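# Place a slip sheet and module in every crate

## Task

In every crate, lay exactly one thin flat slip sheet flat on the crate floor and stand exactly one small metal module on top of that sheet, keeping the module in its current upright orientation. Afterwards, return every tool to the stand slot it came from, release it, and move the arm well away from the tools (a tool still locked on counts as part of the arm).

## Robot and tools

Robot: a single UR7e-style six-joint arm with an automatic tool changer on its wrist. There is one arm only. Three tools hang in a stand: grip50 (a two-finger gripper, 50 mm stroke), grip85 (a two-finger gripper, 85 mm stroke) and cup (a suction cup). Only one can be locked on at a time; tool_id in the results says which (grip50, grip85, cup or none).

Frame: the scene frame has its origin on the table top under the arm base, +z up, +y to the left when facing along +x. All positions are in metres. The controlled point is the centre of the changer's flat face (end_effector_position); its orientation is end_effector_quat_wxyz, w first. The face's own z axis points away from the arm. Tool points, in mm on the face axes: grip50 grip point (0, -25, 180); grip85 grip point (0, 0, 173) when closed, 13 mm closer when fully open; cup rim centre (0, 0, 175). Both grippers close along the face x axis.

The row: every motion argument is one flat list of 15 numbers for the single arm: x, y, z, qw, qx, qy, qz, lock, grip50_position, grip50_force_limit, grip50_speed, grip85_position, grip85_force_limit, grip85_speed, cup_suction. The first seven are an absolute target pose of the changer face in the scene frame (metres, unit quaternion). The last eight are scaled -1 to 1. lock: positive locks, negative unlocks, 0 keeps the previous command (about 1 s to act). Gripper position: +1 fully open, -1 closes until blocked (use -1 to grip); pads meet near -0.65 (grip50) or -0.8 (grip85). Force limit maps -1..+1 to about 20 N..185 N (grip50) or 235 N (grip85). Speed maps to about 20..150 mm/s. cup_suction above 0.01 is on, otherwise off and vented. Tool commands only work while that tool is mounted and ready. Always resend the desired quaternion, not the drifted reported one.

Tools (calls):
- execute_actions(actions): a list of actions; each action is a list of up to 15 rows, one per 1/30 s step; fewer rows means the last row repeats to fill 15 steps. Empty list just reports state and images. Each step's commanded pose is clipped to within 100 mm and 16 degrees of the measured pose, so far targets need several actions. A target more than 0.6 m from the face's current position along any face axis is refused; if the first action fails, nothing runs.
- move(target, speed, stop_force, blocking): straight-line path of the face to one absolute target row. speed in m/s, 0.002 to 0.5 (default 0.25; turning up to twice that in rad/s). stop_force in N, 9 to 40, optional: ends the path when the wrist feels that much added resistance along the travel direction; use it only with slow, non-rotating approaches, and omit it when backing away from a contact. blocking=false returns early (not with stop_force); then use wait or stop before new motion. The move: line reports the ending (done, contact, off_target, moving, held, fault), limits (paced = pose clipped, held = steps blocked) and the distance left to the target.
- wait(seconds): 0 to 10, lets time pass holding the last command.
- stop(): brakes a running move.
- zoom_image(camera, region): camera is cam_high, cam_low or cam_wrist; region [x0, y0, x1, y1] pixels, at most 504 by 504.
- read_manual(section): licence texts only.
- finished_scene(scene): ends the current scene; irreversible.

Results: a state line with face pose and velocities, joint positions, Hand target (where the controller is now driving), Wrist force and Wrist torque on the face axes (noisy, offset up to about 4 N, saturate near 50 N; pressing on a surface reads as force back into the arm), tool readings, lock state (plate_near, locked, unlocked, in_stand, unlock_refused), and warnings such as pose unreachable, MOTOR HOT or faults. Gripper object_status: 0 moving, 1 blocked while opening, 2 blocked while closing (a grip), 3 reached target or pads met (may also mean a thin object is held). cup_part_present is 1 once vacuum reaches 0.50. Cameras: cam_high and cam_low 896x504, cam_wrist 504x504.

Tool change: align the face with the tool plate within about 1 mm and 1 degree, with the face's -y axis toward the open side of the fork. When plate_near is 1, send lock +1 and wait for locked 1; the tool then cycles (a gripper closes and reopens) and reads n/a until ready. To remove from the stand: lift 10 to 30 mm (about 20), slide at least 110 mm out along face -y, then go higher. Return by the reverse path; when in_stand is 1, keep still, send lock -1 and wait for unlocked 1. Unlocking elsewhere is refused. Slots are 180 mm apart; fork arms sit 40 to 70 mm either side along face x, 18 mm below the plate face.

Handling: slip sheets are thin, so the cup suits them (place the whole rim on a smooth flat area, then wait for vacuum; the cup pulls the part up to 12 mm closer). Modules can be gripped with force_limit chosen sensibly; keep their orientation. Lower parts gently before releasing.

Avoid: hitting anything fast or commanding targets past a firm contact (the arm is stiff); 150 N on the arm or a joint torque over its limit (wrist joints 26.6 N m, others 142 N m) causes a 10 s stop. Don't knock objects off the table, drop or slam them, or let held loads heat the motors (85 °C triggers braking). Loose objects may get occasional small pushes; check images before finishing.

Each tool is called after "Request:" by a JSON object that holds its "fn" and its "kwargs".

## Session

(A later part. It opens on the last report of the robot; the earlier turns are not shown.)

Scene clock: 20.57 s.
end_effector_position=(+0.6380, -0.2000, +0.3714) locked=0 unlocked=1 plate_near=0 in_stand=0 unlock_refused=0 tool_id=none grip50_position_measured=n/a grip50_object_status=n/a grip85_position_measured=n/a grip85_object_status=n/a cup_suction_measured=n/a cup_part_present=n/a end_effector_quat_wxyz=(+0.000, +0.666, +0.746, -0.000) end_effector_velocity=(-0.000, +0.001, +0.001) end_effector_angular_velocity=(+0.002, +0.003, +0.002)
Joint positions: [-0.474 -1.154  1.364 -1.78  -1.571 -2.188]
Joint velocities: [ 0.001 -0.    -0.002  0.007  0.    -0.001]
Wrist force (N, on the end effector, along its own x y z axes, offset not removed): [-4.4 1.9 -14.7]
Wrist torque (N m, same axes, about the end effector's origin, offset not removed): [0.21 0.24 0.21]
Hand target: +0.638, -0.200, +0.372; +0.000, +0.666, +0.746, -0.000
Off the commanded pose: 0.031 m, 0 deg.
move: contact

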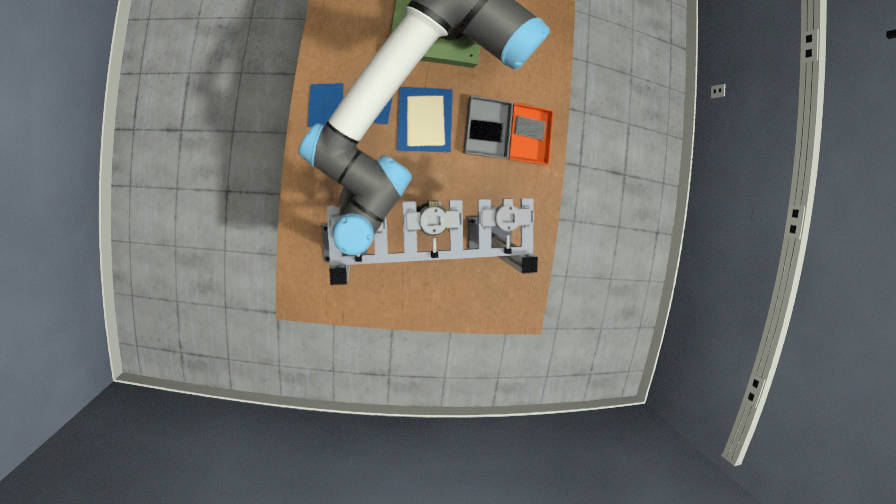

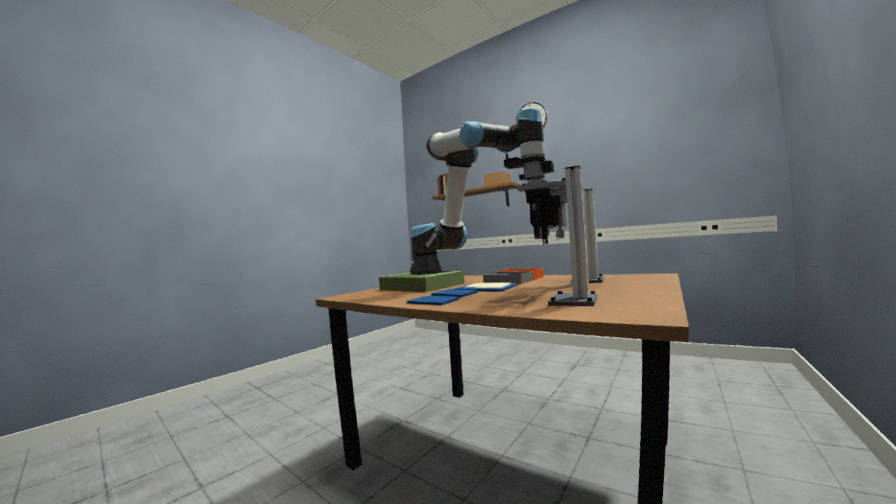

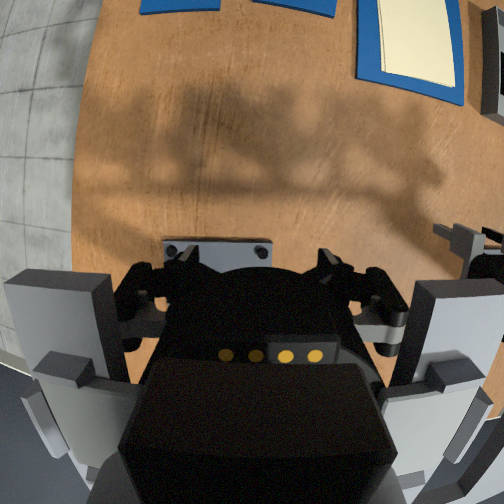

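Request:
{"fn": "move", "kwargs": {"target": [0.638,-0.2,0.385,0,0.666,0.746,0,0,1,0,0,1,0,0,0], "speed": 0.05}}

Request:
{"fn": "move", "kwargs": {"target": [0.515,-0.152,0.385,0,0.666,0.746,0,0,1,0,0,1,0,0,0]}}

Request:
{"fn": "move", "kwargs": {"target": [0.515,-0.152,0.322,0,0.666,0.746,0,0,1,0,0,1,0,0,0], "speed": 0.05}}

Request:
{"fn": "move", "kwargs": {"target": [0.545,-0.1486,0.322,0,0.666,0.746,0,0,1,0,0,1,0,0,0], "speed": 0.004, "stop_force": 10}}

Request:
{"fn": "move", "kwargs": {"target": [0.47,0.0,0.322,0,0.666,0.746,0,0,1,0,0,1,0,0,0]}}

Request:
{"fn": "move", "kwargs": {"target": [0.48,0.092,0.322,0,0.666,0.746,0,0,1,0,0,1,0,0,0]}}

Request:
{"fn": "move", "kwargs": {"target": [0.52,0.0965,0.322,0,0.666,0.746,0,0,1,0,0,1,0,0,0], "speed": 0.004, "stop_force": 10}}

Scene clock: 24.73 s.
end_effector_position=(+0.6380, -0.2000, +0.3848) locked=0 unlocked=1 plate_near=0 in_stand=0 unlock_refused=0 tool_id=none grip50_position_measured=n/a grip50_object_status=n/a grip85_position_measured=n/a grip85_object_status=n/a cup_suction_measured=n/a cup_part_present=n/a end_effector_quat_wxyz=(+0.000, +0.666, +0.746, -0.000) end_effector_velocity=(-0.000, -0.001, +0.002) end_effector_angular_velocity=(-0.000, -0.000, -0.002)
Joint positions: [-0.474 -1.16   1.338 -1.748 -1.571 -2.188]
Joint velocities: [-0.001 -0.001 -0.004  0.004  0.     0.   ]
Wrist force (N, on the end effector, along its own x y z axes, offset not removed): [-3.8 -0.5 -2.4]
Wrist torque (N m, same axes, about the end effector's origin, offset not removed): [0.02 0.17 0.25]
Hand target: +0.638, -0.200, +0.385; +0.000, +0.666, +0.746, +0.000
Off the commanded pose: 0.000 m, 0 deg.
move: done

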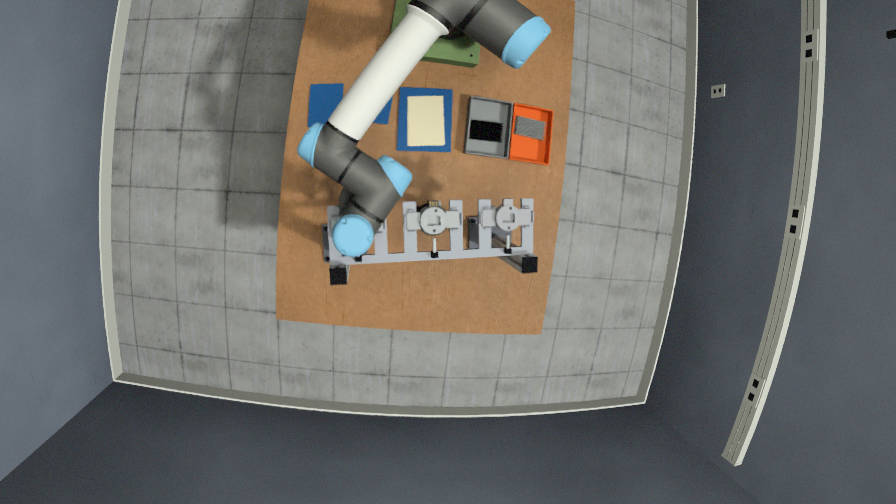

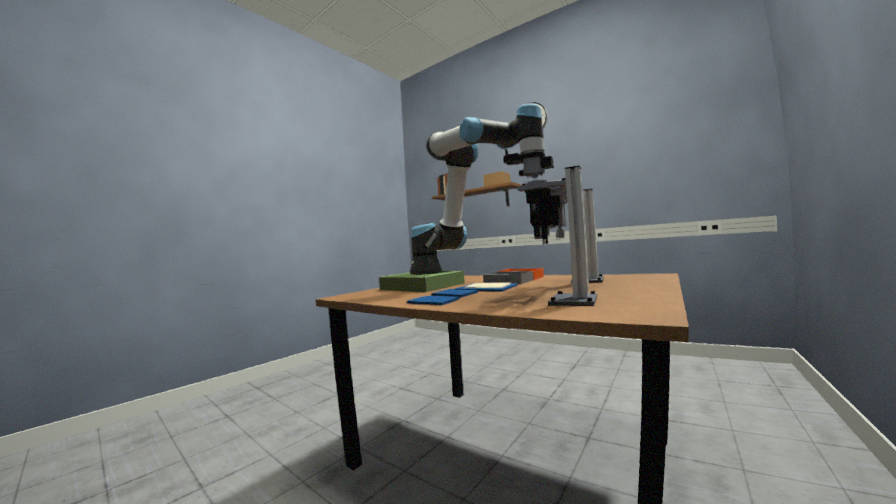

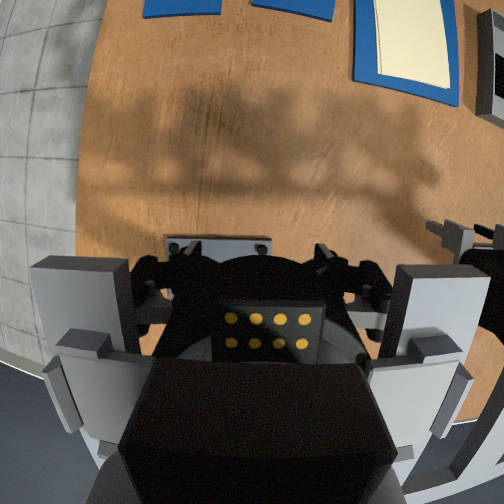

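Scene clock: 25.83 s.
end_effector_position=(+0.5151, -0.1522, +0.3849) locked=0 unlocked=1 plate_near=0 in_stand=0 unlock_refused=0 tool_id=none grip50_position_measured=n/a grip50_object_status=n/a grip85_position_measured=n/a grip85_object_status=n/a cup_suction_measured=n/a cup_part_present=n/a end_effector_quat_wxyz=(-0.000, +0.666, +0.746, +0.000) end_effector_velocity=(-0.002, -0.001, -0.000) end_effector_angular_velocity=(-0.000, +0.001, -0.002)
Joint positions: [-0.508 -1.471  1.736 -1.835 -1.571 -2.222]
Joint velocities: [-0.003 -0.004  0.005 -0.    -0.    -0.001]
Wrist force (N, on the end effector, along its own x y z axes, offset not removed): [2.9 -1.5 0.7]
Wrist torque (N m, same axes, about the end effector's origin, offset not removed): [-0.17 -0.14 0.00]
Hand target: +0.515, -0.152, +0.385; +0.000, +0.666, +0.746, +0.000
Off the commanded pose: 0.000 m, 0 deg.
move: done

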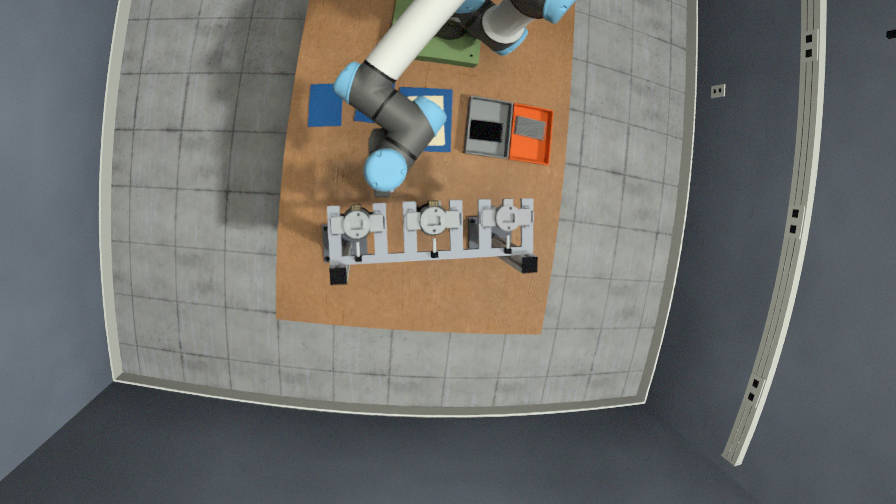

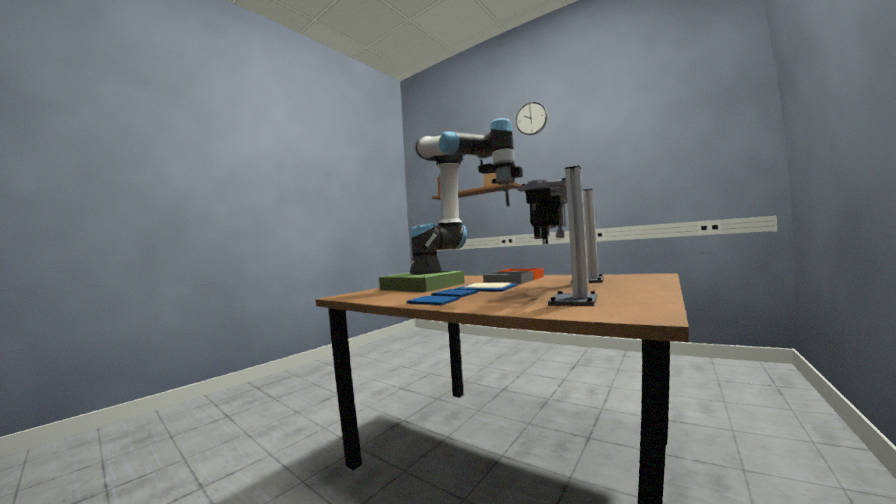

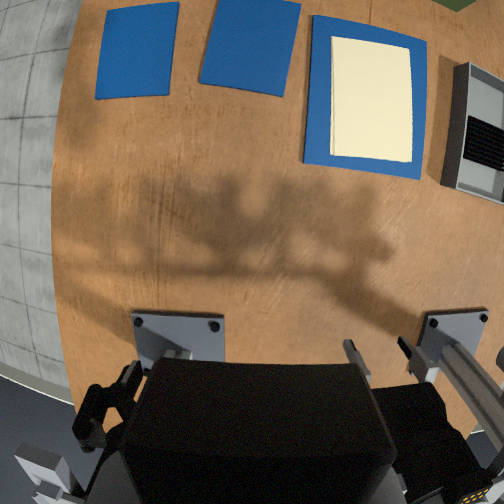

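Scene clock: 27.47 s.
end_effector_position=(+0.5150, -0.1520, +0.3222) locked=0 unlocked=1 plate_near=0 in_stand=0 unlock_refused=0 tool_id=none grip50_position_measured=n/a grip50_object_status=n/a grip85_position_measured=n/a grip85_object_status=n/a cup_suction_measured=n/a cup_part_present=n/a end_effector_quat_wxyz=(-0.000, +0.666, +0.746, -0.000) end_effector_velocity=(+0.000, -0.000, -0.001) end_effector_angular_velocity=(-0.000, -0.002, -0.000)
Joint positions: [-0.507 -1.421  1.848 -1.997 -1.571 -2.222]
Joint velocities: [-0.001  0.001  0.003 -0.005  0.001 -0.   ]
Wrist force (N, on the end effector, along its own x y z axes, offset not removed): [-1.7 -1.9 -1.1]
Wrist torque (N m, same axes, about the end effector's origin, offset not removed): [-0.08 0.08 0.18]
Hand target: +0.515, -0.152, +0.322; -0.000, +0.666, +0.746, -0.000
Off the commanded pose: 0.000 m, 0 deg.
move: done

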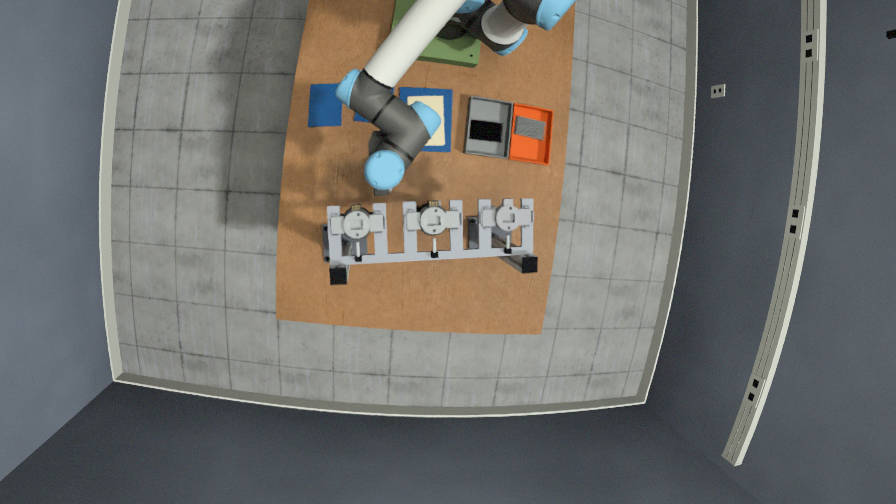

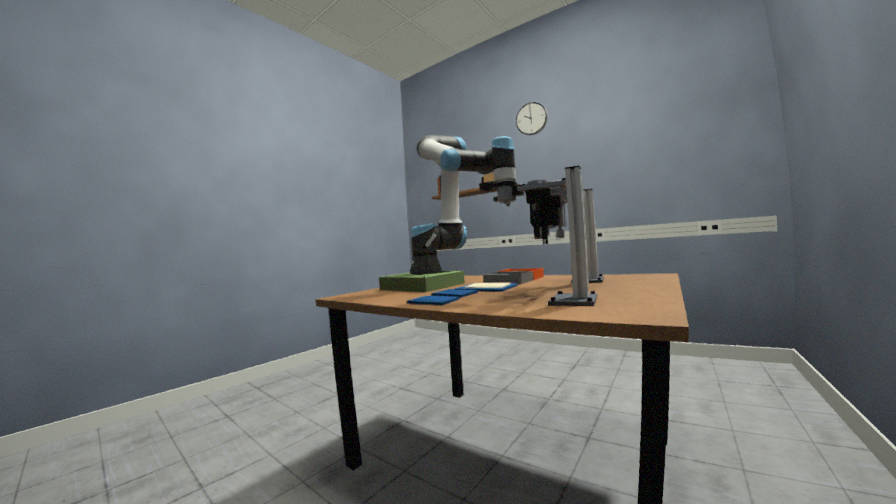

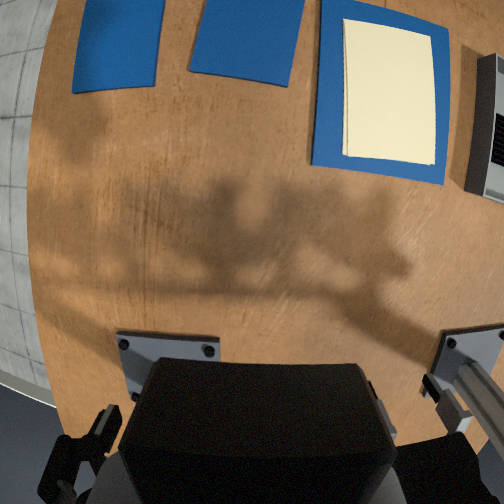

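Scene clock: 32.70 s.
end_effector_position=(+0.5343, -0.1498, +0.3220) locked=0 unlocked=1 plate_near=0 in_stand=0 unlock_refused=0 tool_id=none grip50_position_measured=n/a grip50_object_status=n/a grip85_position_measured=n/a grip85_object_status=n/a cup_suction_measured=n/a cup_part_present=n/a end_effector_quat_wxyz=(-0.000, +0.666, +0.746, -0.000) end_effector_velocity=(-0.001, -0.000, +0.000) end_effector_angular_velocity=(-0.001, -0.002, -0.003)
Joint positions: [-0.485 -1.379  1.798 -1.989 -1.571 -2.199]
Joint velocities: [-0.001 -0.002  0.003 -0.004 -0.     0.002]
Wrist force (N, on the end effector, along its own x y z axes, offset not removed): [-3.4 -36.8 -2.0]
Wrist torque (N m, same axes, about the end effector's origin, offset not removed): [-0.71 0.12 -0.11]
Hand target: +0.534, -0.150, +0.322; -0.000, +0.666, +0.746, -0.000
Off the commanded pose: 0.011 m, 0 deg.
move: contact

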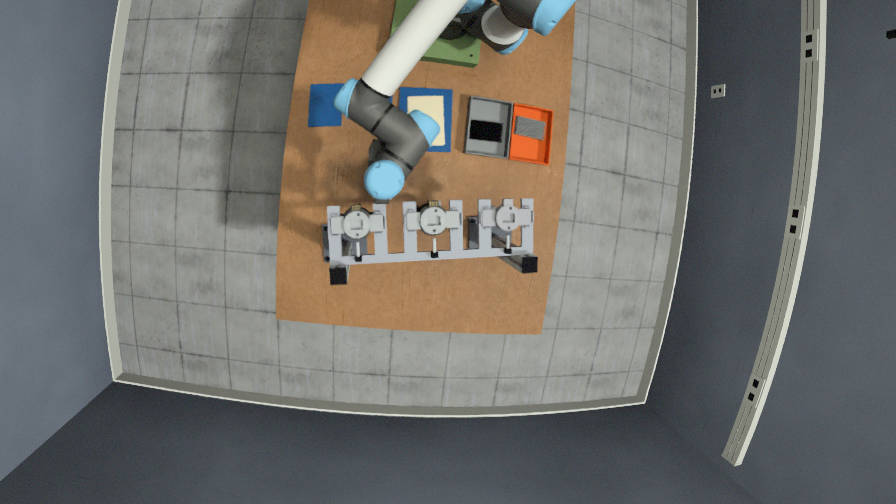

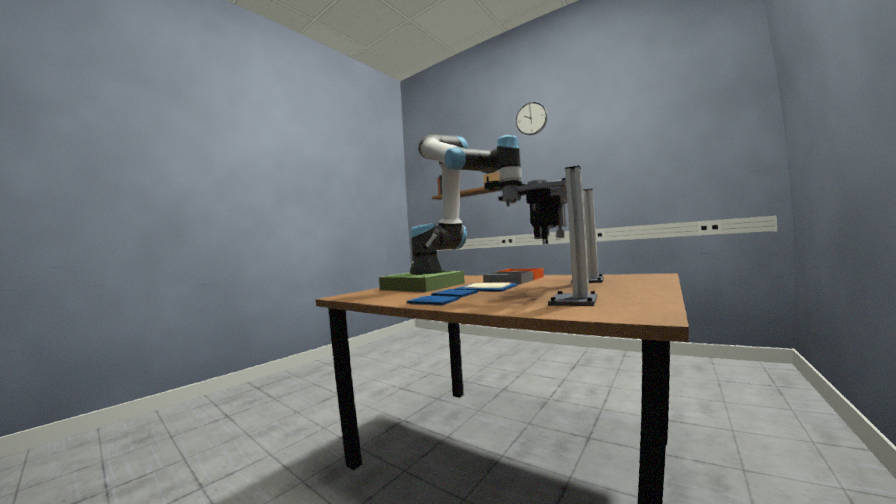

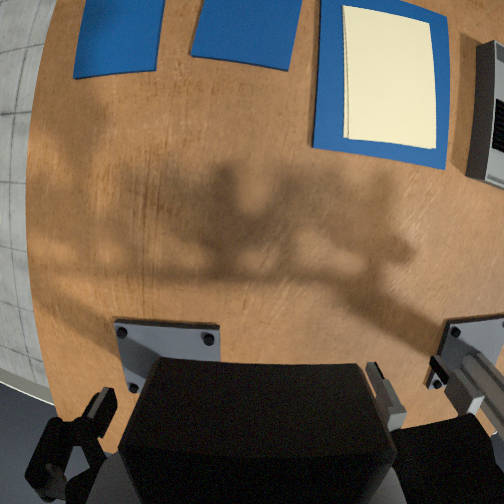

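Scene clock: 33.93 s.
end_effector_position=(+0.4697, -0.0004, +0.3219) locked=0 unlocked=1 plate_near=0 in_stand=0 unlock_refused=0 tool_id=none grip50_position_measured=n/a grip50_object_status=n/a grip85_position_measured=n/a grip85_object_status=n/a cup_suction_measured=n/a cup_part_present=n/a end_effector_quat_wxyz=(-0.000, +0.666, +0.746, -0.000) end_effector_velocity=(-0.000, +0.002, +0.000) end_effector_angular_velocity=(-0.000, -0.001, +0.002)
Joint positions: [-0.258 -1.58   2.02  -2.011 -1.572 -1.972]
Joint velocities: [ 0.003 -0.001  0.001 -0.     0.     0.001]
Wrist force (N, on the end effector, along its own x y z axes, offset not removed): [0.1 4.4 -2.0]
Wrist torque (N m, same axes, about the end effector's origin, offset not removed): [0.25 0.21 0.12]
Hand target: +0.470, -0.000, +0.322; -0.000, +0.666, +0.746, -0.000
Off the commanded pose: 0.000 m, 0 deg.
move: done

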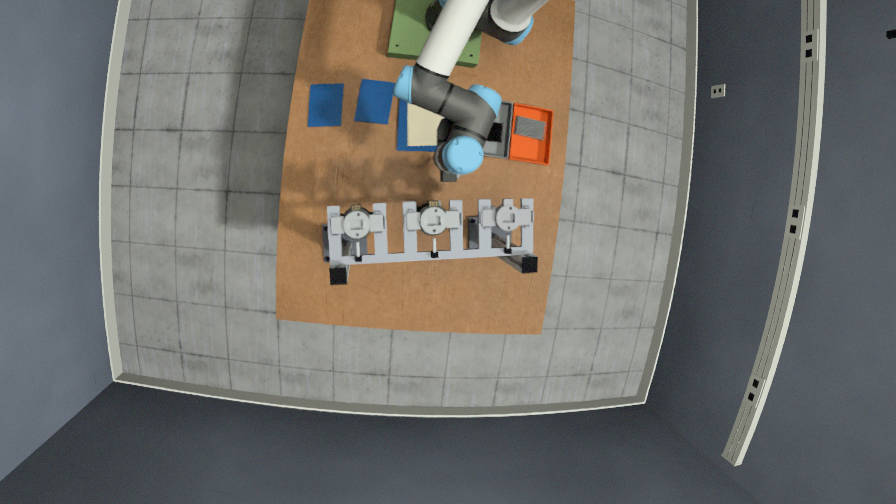

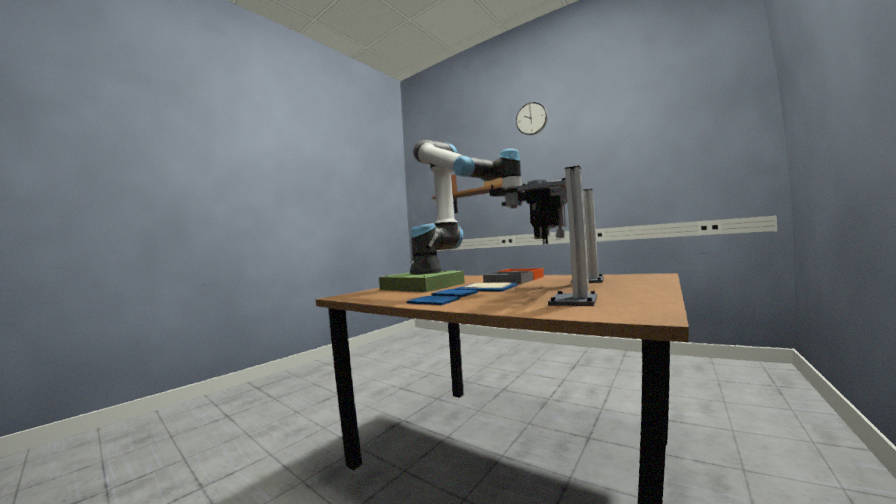

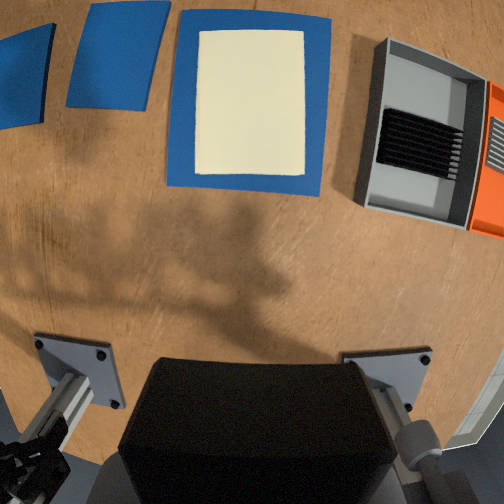

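Scene clock: 34.87 s.
end_effector_position=(+0.4797, +0.0917, +0.3220) locked=0 unlocked=1 plate_near=0 in_stand=0 unlock_refused=0 tool_id=none grip50_position_measured=n/a grip50_object_status=n/a grip85_position_measured=n/a grip85_object_status=n/a cup_suction_measured=n/a cup_part_present=n/a end_effector_quat_wxyz=(-0.000, +0.666, +0.746, -0.000) end_effector_velocity=(+0.001, +0.001, +0.000) end_effector_angular_velocity=(-0.001, +0.001, -0.001)
Joint positions: [-0.057 -1.534  1.974 -2.01  -1.571 -1.771]
Joint velocities: [ 0.003  0.002 -0.003  0.001 -0.001  0.004]
Wrist force (N, on the end effector, along its own x y z axes, offset not removed): [-0.3 -1.6 -1.1]
Wrist torque (N m, same axes, about the end effector's origin, offset not removed): [0.13 0.11 0.13]
Hand target: +0.480, +0.092, +0.322; -0.000, +0.666, +0.746, -0.000
Off the commanded pose: 0.000 m, 0 deg.
move: done

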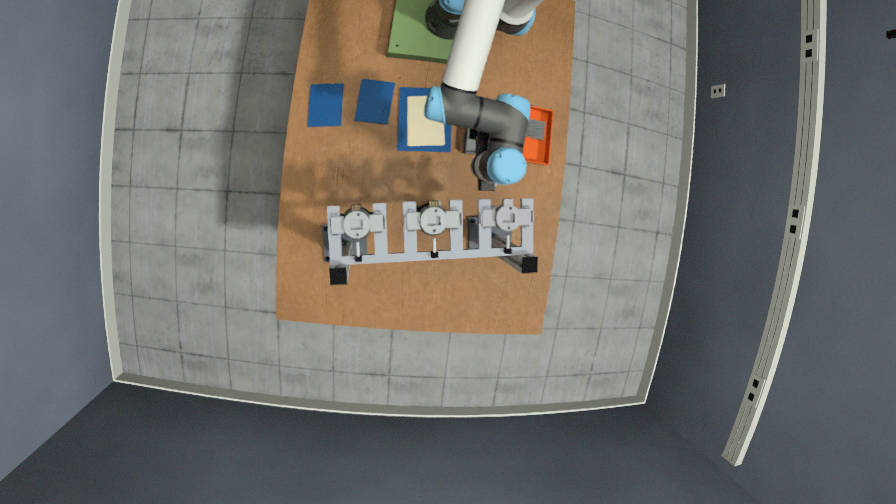

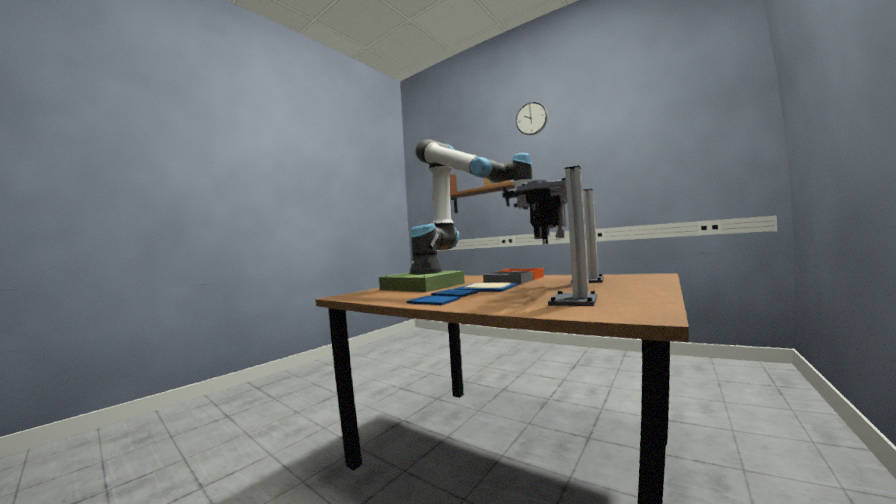

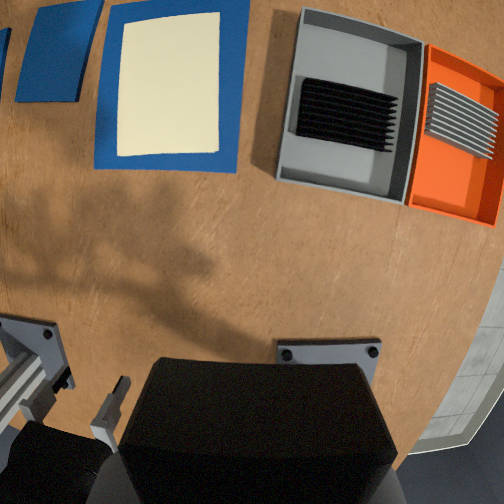

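Scene clock: 40.67 s.
end_effector_position=(+0.5013, +0.0944, +0.3219) locked=0 unlocked=1 plate_near=0 in_stand=0 unlock_refused=0 tool_id=none grip50_position_measured=n/a grip50_object_status=n/a grip85_position_measured=n/a grip85_object_status=n/a cup_suction_measured=n/a cup_part_present=n/a end_effector_quat_wxyz=(-0.000, +0.666, +0.746, -0.000) end_effector_velocity=(-0.000, -0.000, +0.001) end_effector_angular_velocity=(-0.000, -0.004, -0.000)
Joint positions: [-0.048 -1.482  1.919 -2.006 -1.571 -1.762]
Joint velocities: [-0.    -0.003  0.003 -0.004  0.     0.   ]
Wrist force (N, on the end effector, along its own x y z axes, offset not removed): [-0.8 -35.7 -0.8]
Wrist torque (N m, same axes, about the end effector's origin, offset not removed): [-0.69 0.02 -0.35]
Hand target: +0.501, +0.094, +0.322; -0.000, +0.666, +0.746, -0.000
Off the commanded pose: 0.019 m, 0 deg.
move: contact

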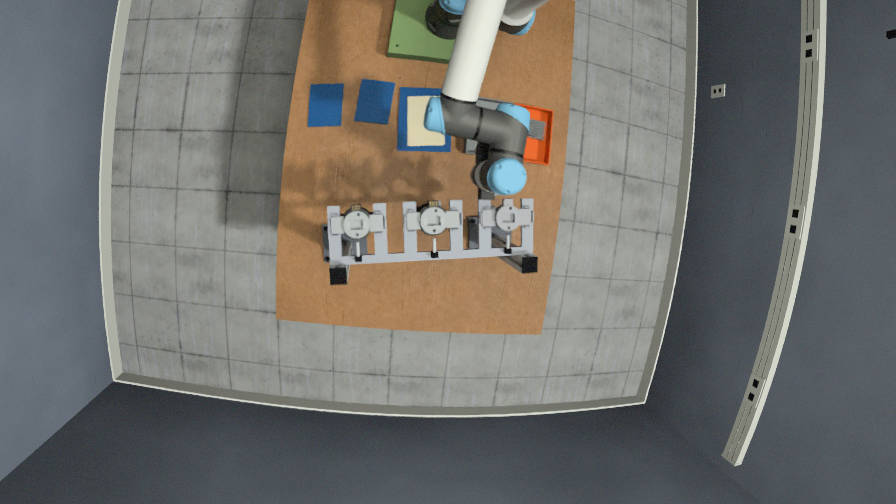

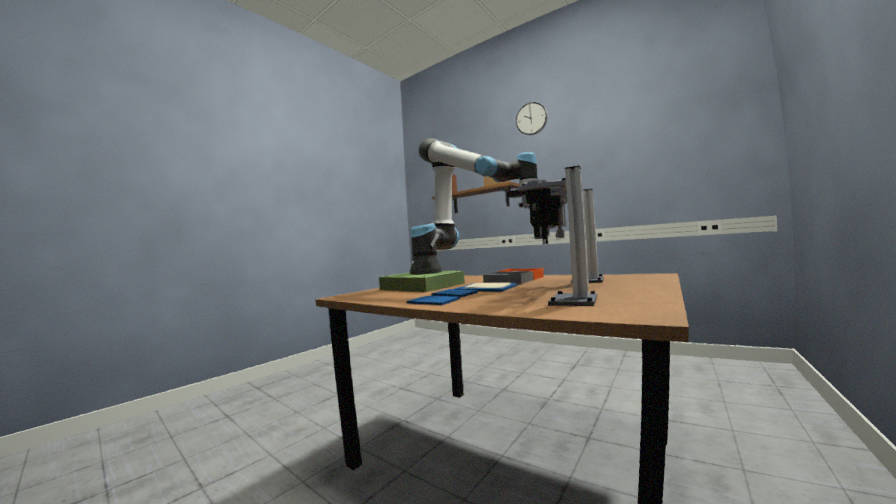

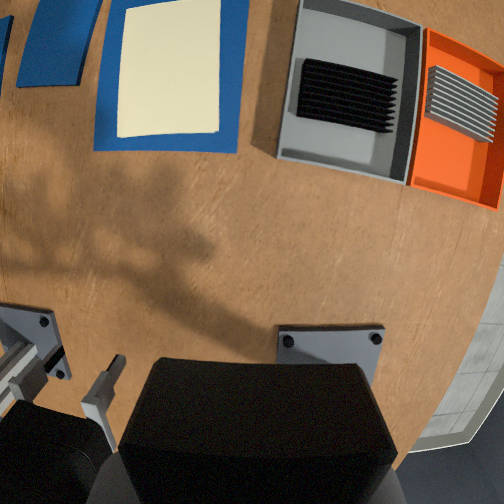

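Request:
{"fn": "move", "kwargs": {"target": [0.485,0.05,0.4,0,0.658,0.753,0,0,1,0,0,1,0,0,0]}}

Request:
{"fn": "move", "kwargs": {"target": [0.6447,-0.198,0.38,0,0.658,0.753,0,0,1,0,0,1,0,0,0]}}

Request:
{"fn": "move", "kwargs": {"target": [0.6447,-0.198,0.35,0,0.658,0.753,0,0,1,0,0,1,0,0,0], "speed": 0.004, "stop_force": 12}}

Scene clock: 44.13 s.
end_effector_position=(+0.4852, +0.0501, +0.3998) locked=0 unlocked=1 plate_near=0 in_stand=0 unlock_refused=0 tool_id=none grip50_position_measured=n/a grip50_object_status=n/a grip85_position_measured=n/a grip85_object_status=n/a cup_suction_measured=n/a cup_part_present=n/a end_effector_quat_wxyz=(+0.000, +0.658, +0.753, +0.000) end_effector_velocity=(-0.000, -0.001, +0.002) end_effector_angular_velocity=(+0.001, +0.001, +0.001)
Joint positions: [-0.143 -1.599  1.829 -1.801 -1.571 -1.879]
Joint velocities: [-0.002 -0.001 -0.003  0.005  0.    -0.003]
Wrist force (N, on the end effector, along its own x y z axes, offset not removed): [-1.8 2.5 0.3]
Wrist torque (N m, same axes, about the end effector's origin, offset not removed): [0.31 -0.01 0.02]
Hand target: +0.485, +0.050, +0.400; +0.000, +0.658, +0.753, +0.000
Off the commanded pose: 0.000 m, 0 deg.
move: done

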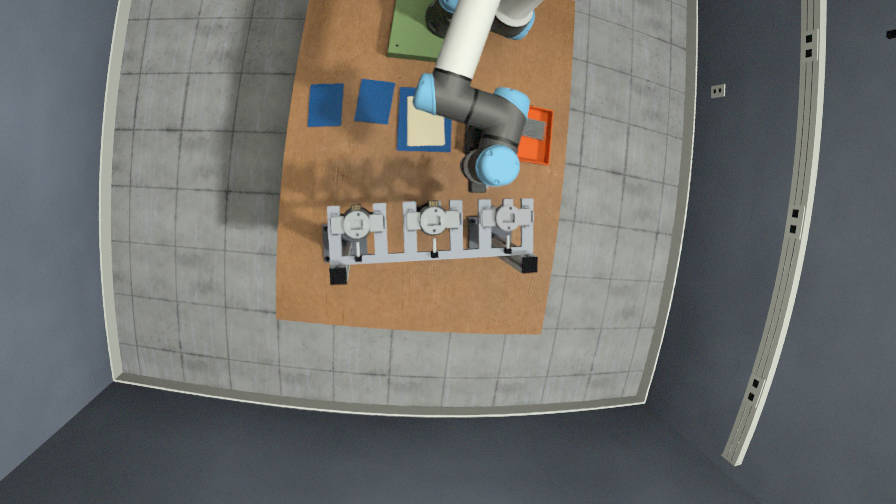

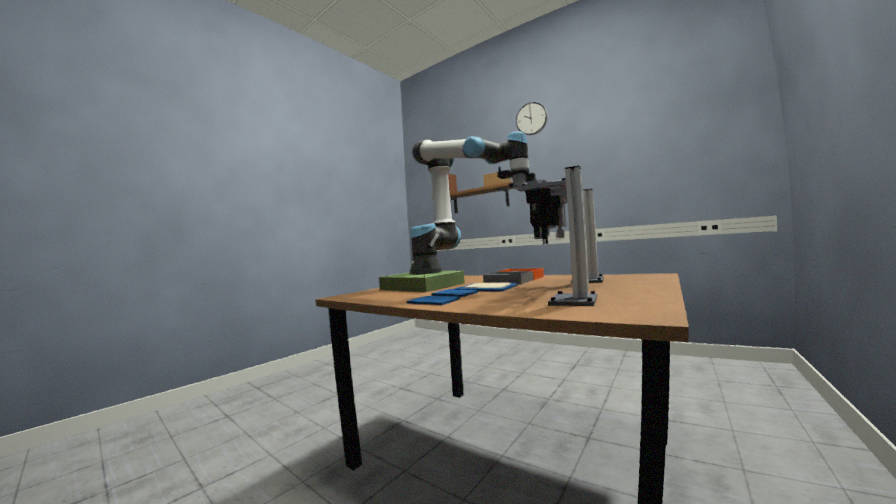

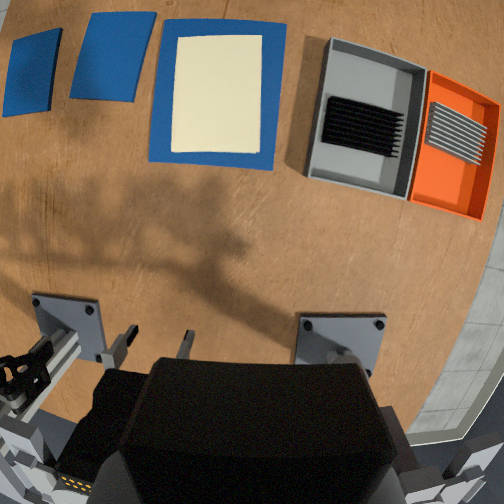

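Scene clock: 45.90 s.
end_effector_position=(+0.6452, -0.1975, +0.3801) locked=0 unlocked=1 plate_near=0 in_stand=0 unlock_refused=0 tool_id=none grip50_position_measured=n/a grip50_object_status=n/a grip85_position_measured=n/a grip85_object_status=n/a cup_suction_measured=n/a cup_part_present=n/a end_effector_quat_wxyz=(+0.000, +0.658, +0.753, +0.001) end_effector_velocity=(+0.001, -0.003, -0.000) end_effector_angular_velocity=(+0.000, +0.001, -0.002)
Joint positions: [-0.466 -1.144  1.326 -1.753 -1.57  -2.201]
Joint velocities: [-0.003  0.004 -0.006  0.003 -0.    -0.001]
Wrist force (N, on the end effector, along its own x y z axes, offset not removed): [-2.1 0.7 -2.0]
Wrist torque (N m, same axes, about the end effector's origin, offset not removed): [0.08 0.12 -0.02]
Hand target: +0.645, -0.198, +0.380; +0.000, +0.658, +0.753, +0.000
Off the commanded pose: 0.001 m, 0 deg.
move: done

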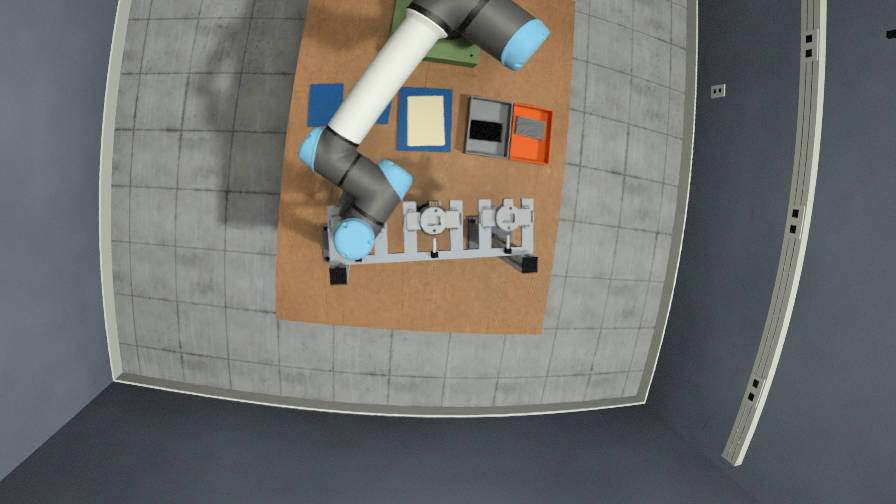

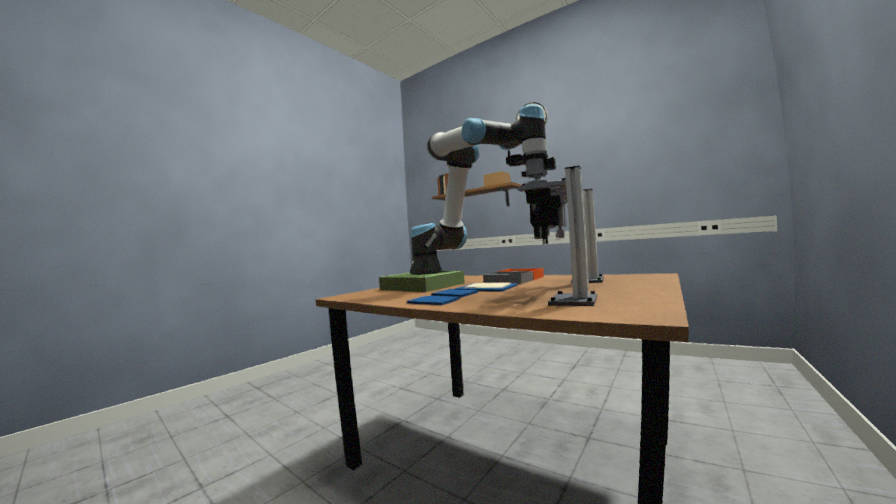

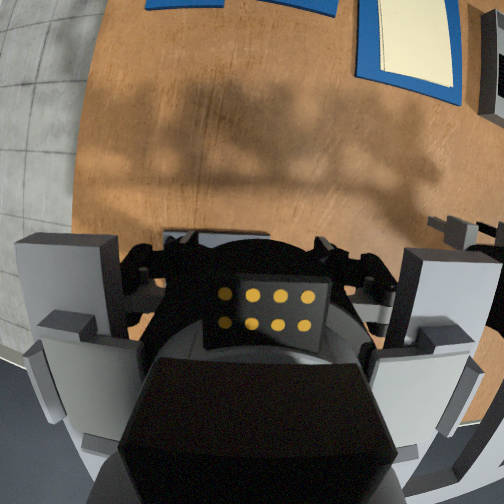

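Scene clock: 48.73 s.
end_effector_position=(+0.6450, -0.1976, +0.3703) locked=0 unlocked=1 plate_near=0 in_stand=0 unlock_refused=0 tool_id=none grip50_position_measured=n/a grip50_object_status=n/a grip85_position_measured=n/a grip85_object_status=n/a cup_suction_measured=n/a cup_part_present=n/a end_effector_quat_wxyz=(+0.000, +0.658, +0.753, +0.000) end_effector_velocity=(-0.000, -0.000, +0.001) end_effector_angular_velocity=(+0.001, +0.002, +0.000)
Joint positions: [-0.466 -1.139  1.345 -1.777 -1.571 -2.201]
Joint velocities: [-0.001 -0.    -0.003  0.005 -0.    -0.001]
Wrist force (N, on the end effector, along its own x y z axes, offset not removed): [1.7 3.9 -17.8]
Wrist torque (N m, same axes, about the end effector's origin, offset not removed): [0.36 -0.12 0.07]
Hand target: +0.645, -0.198, +0.370; +0.000, +0.658, +0.753, +0.000
Off the commanded pose: 0.020 m, 0 deg.
move: contact

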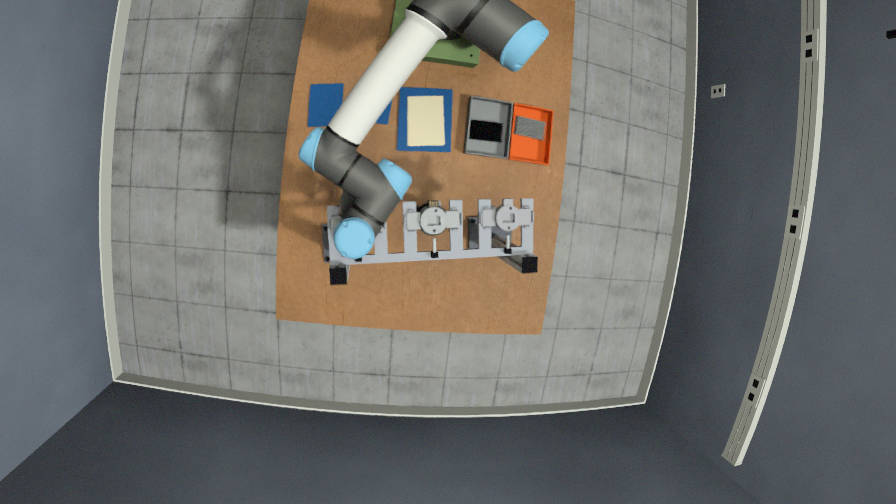

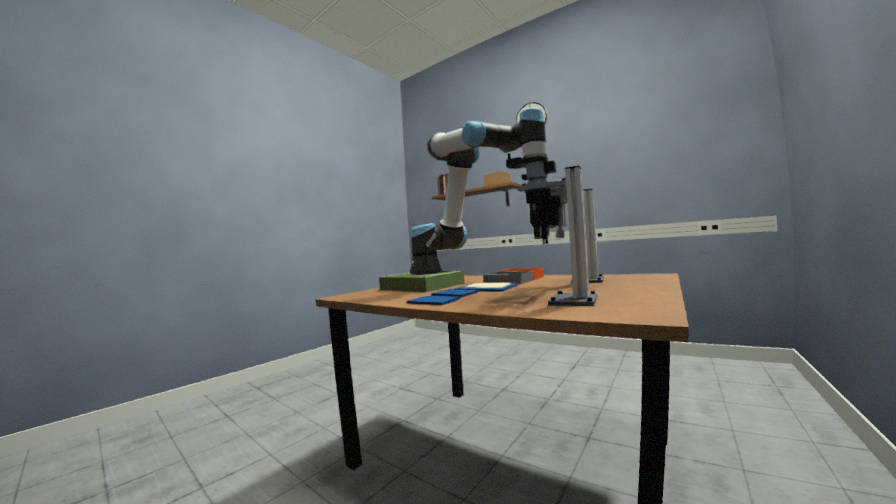

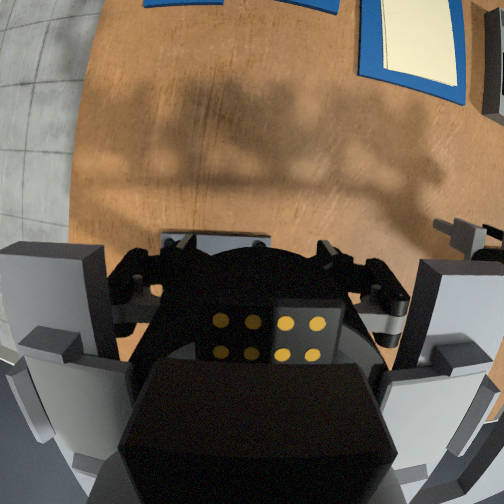

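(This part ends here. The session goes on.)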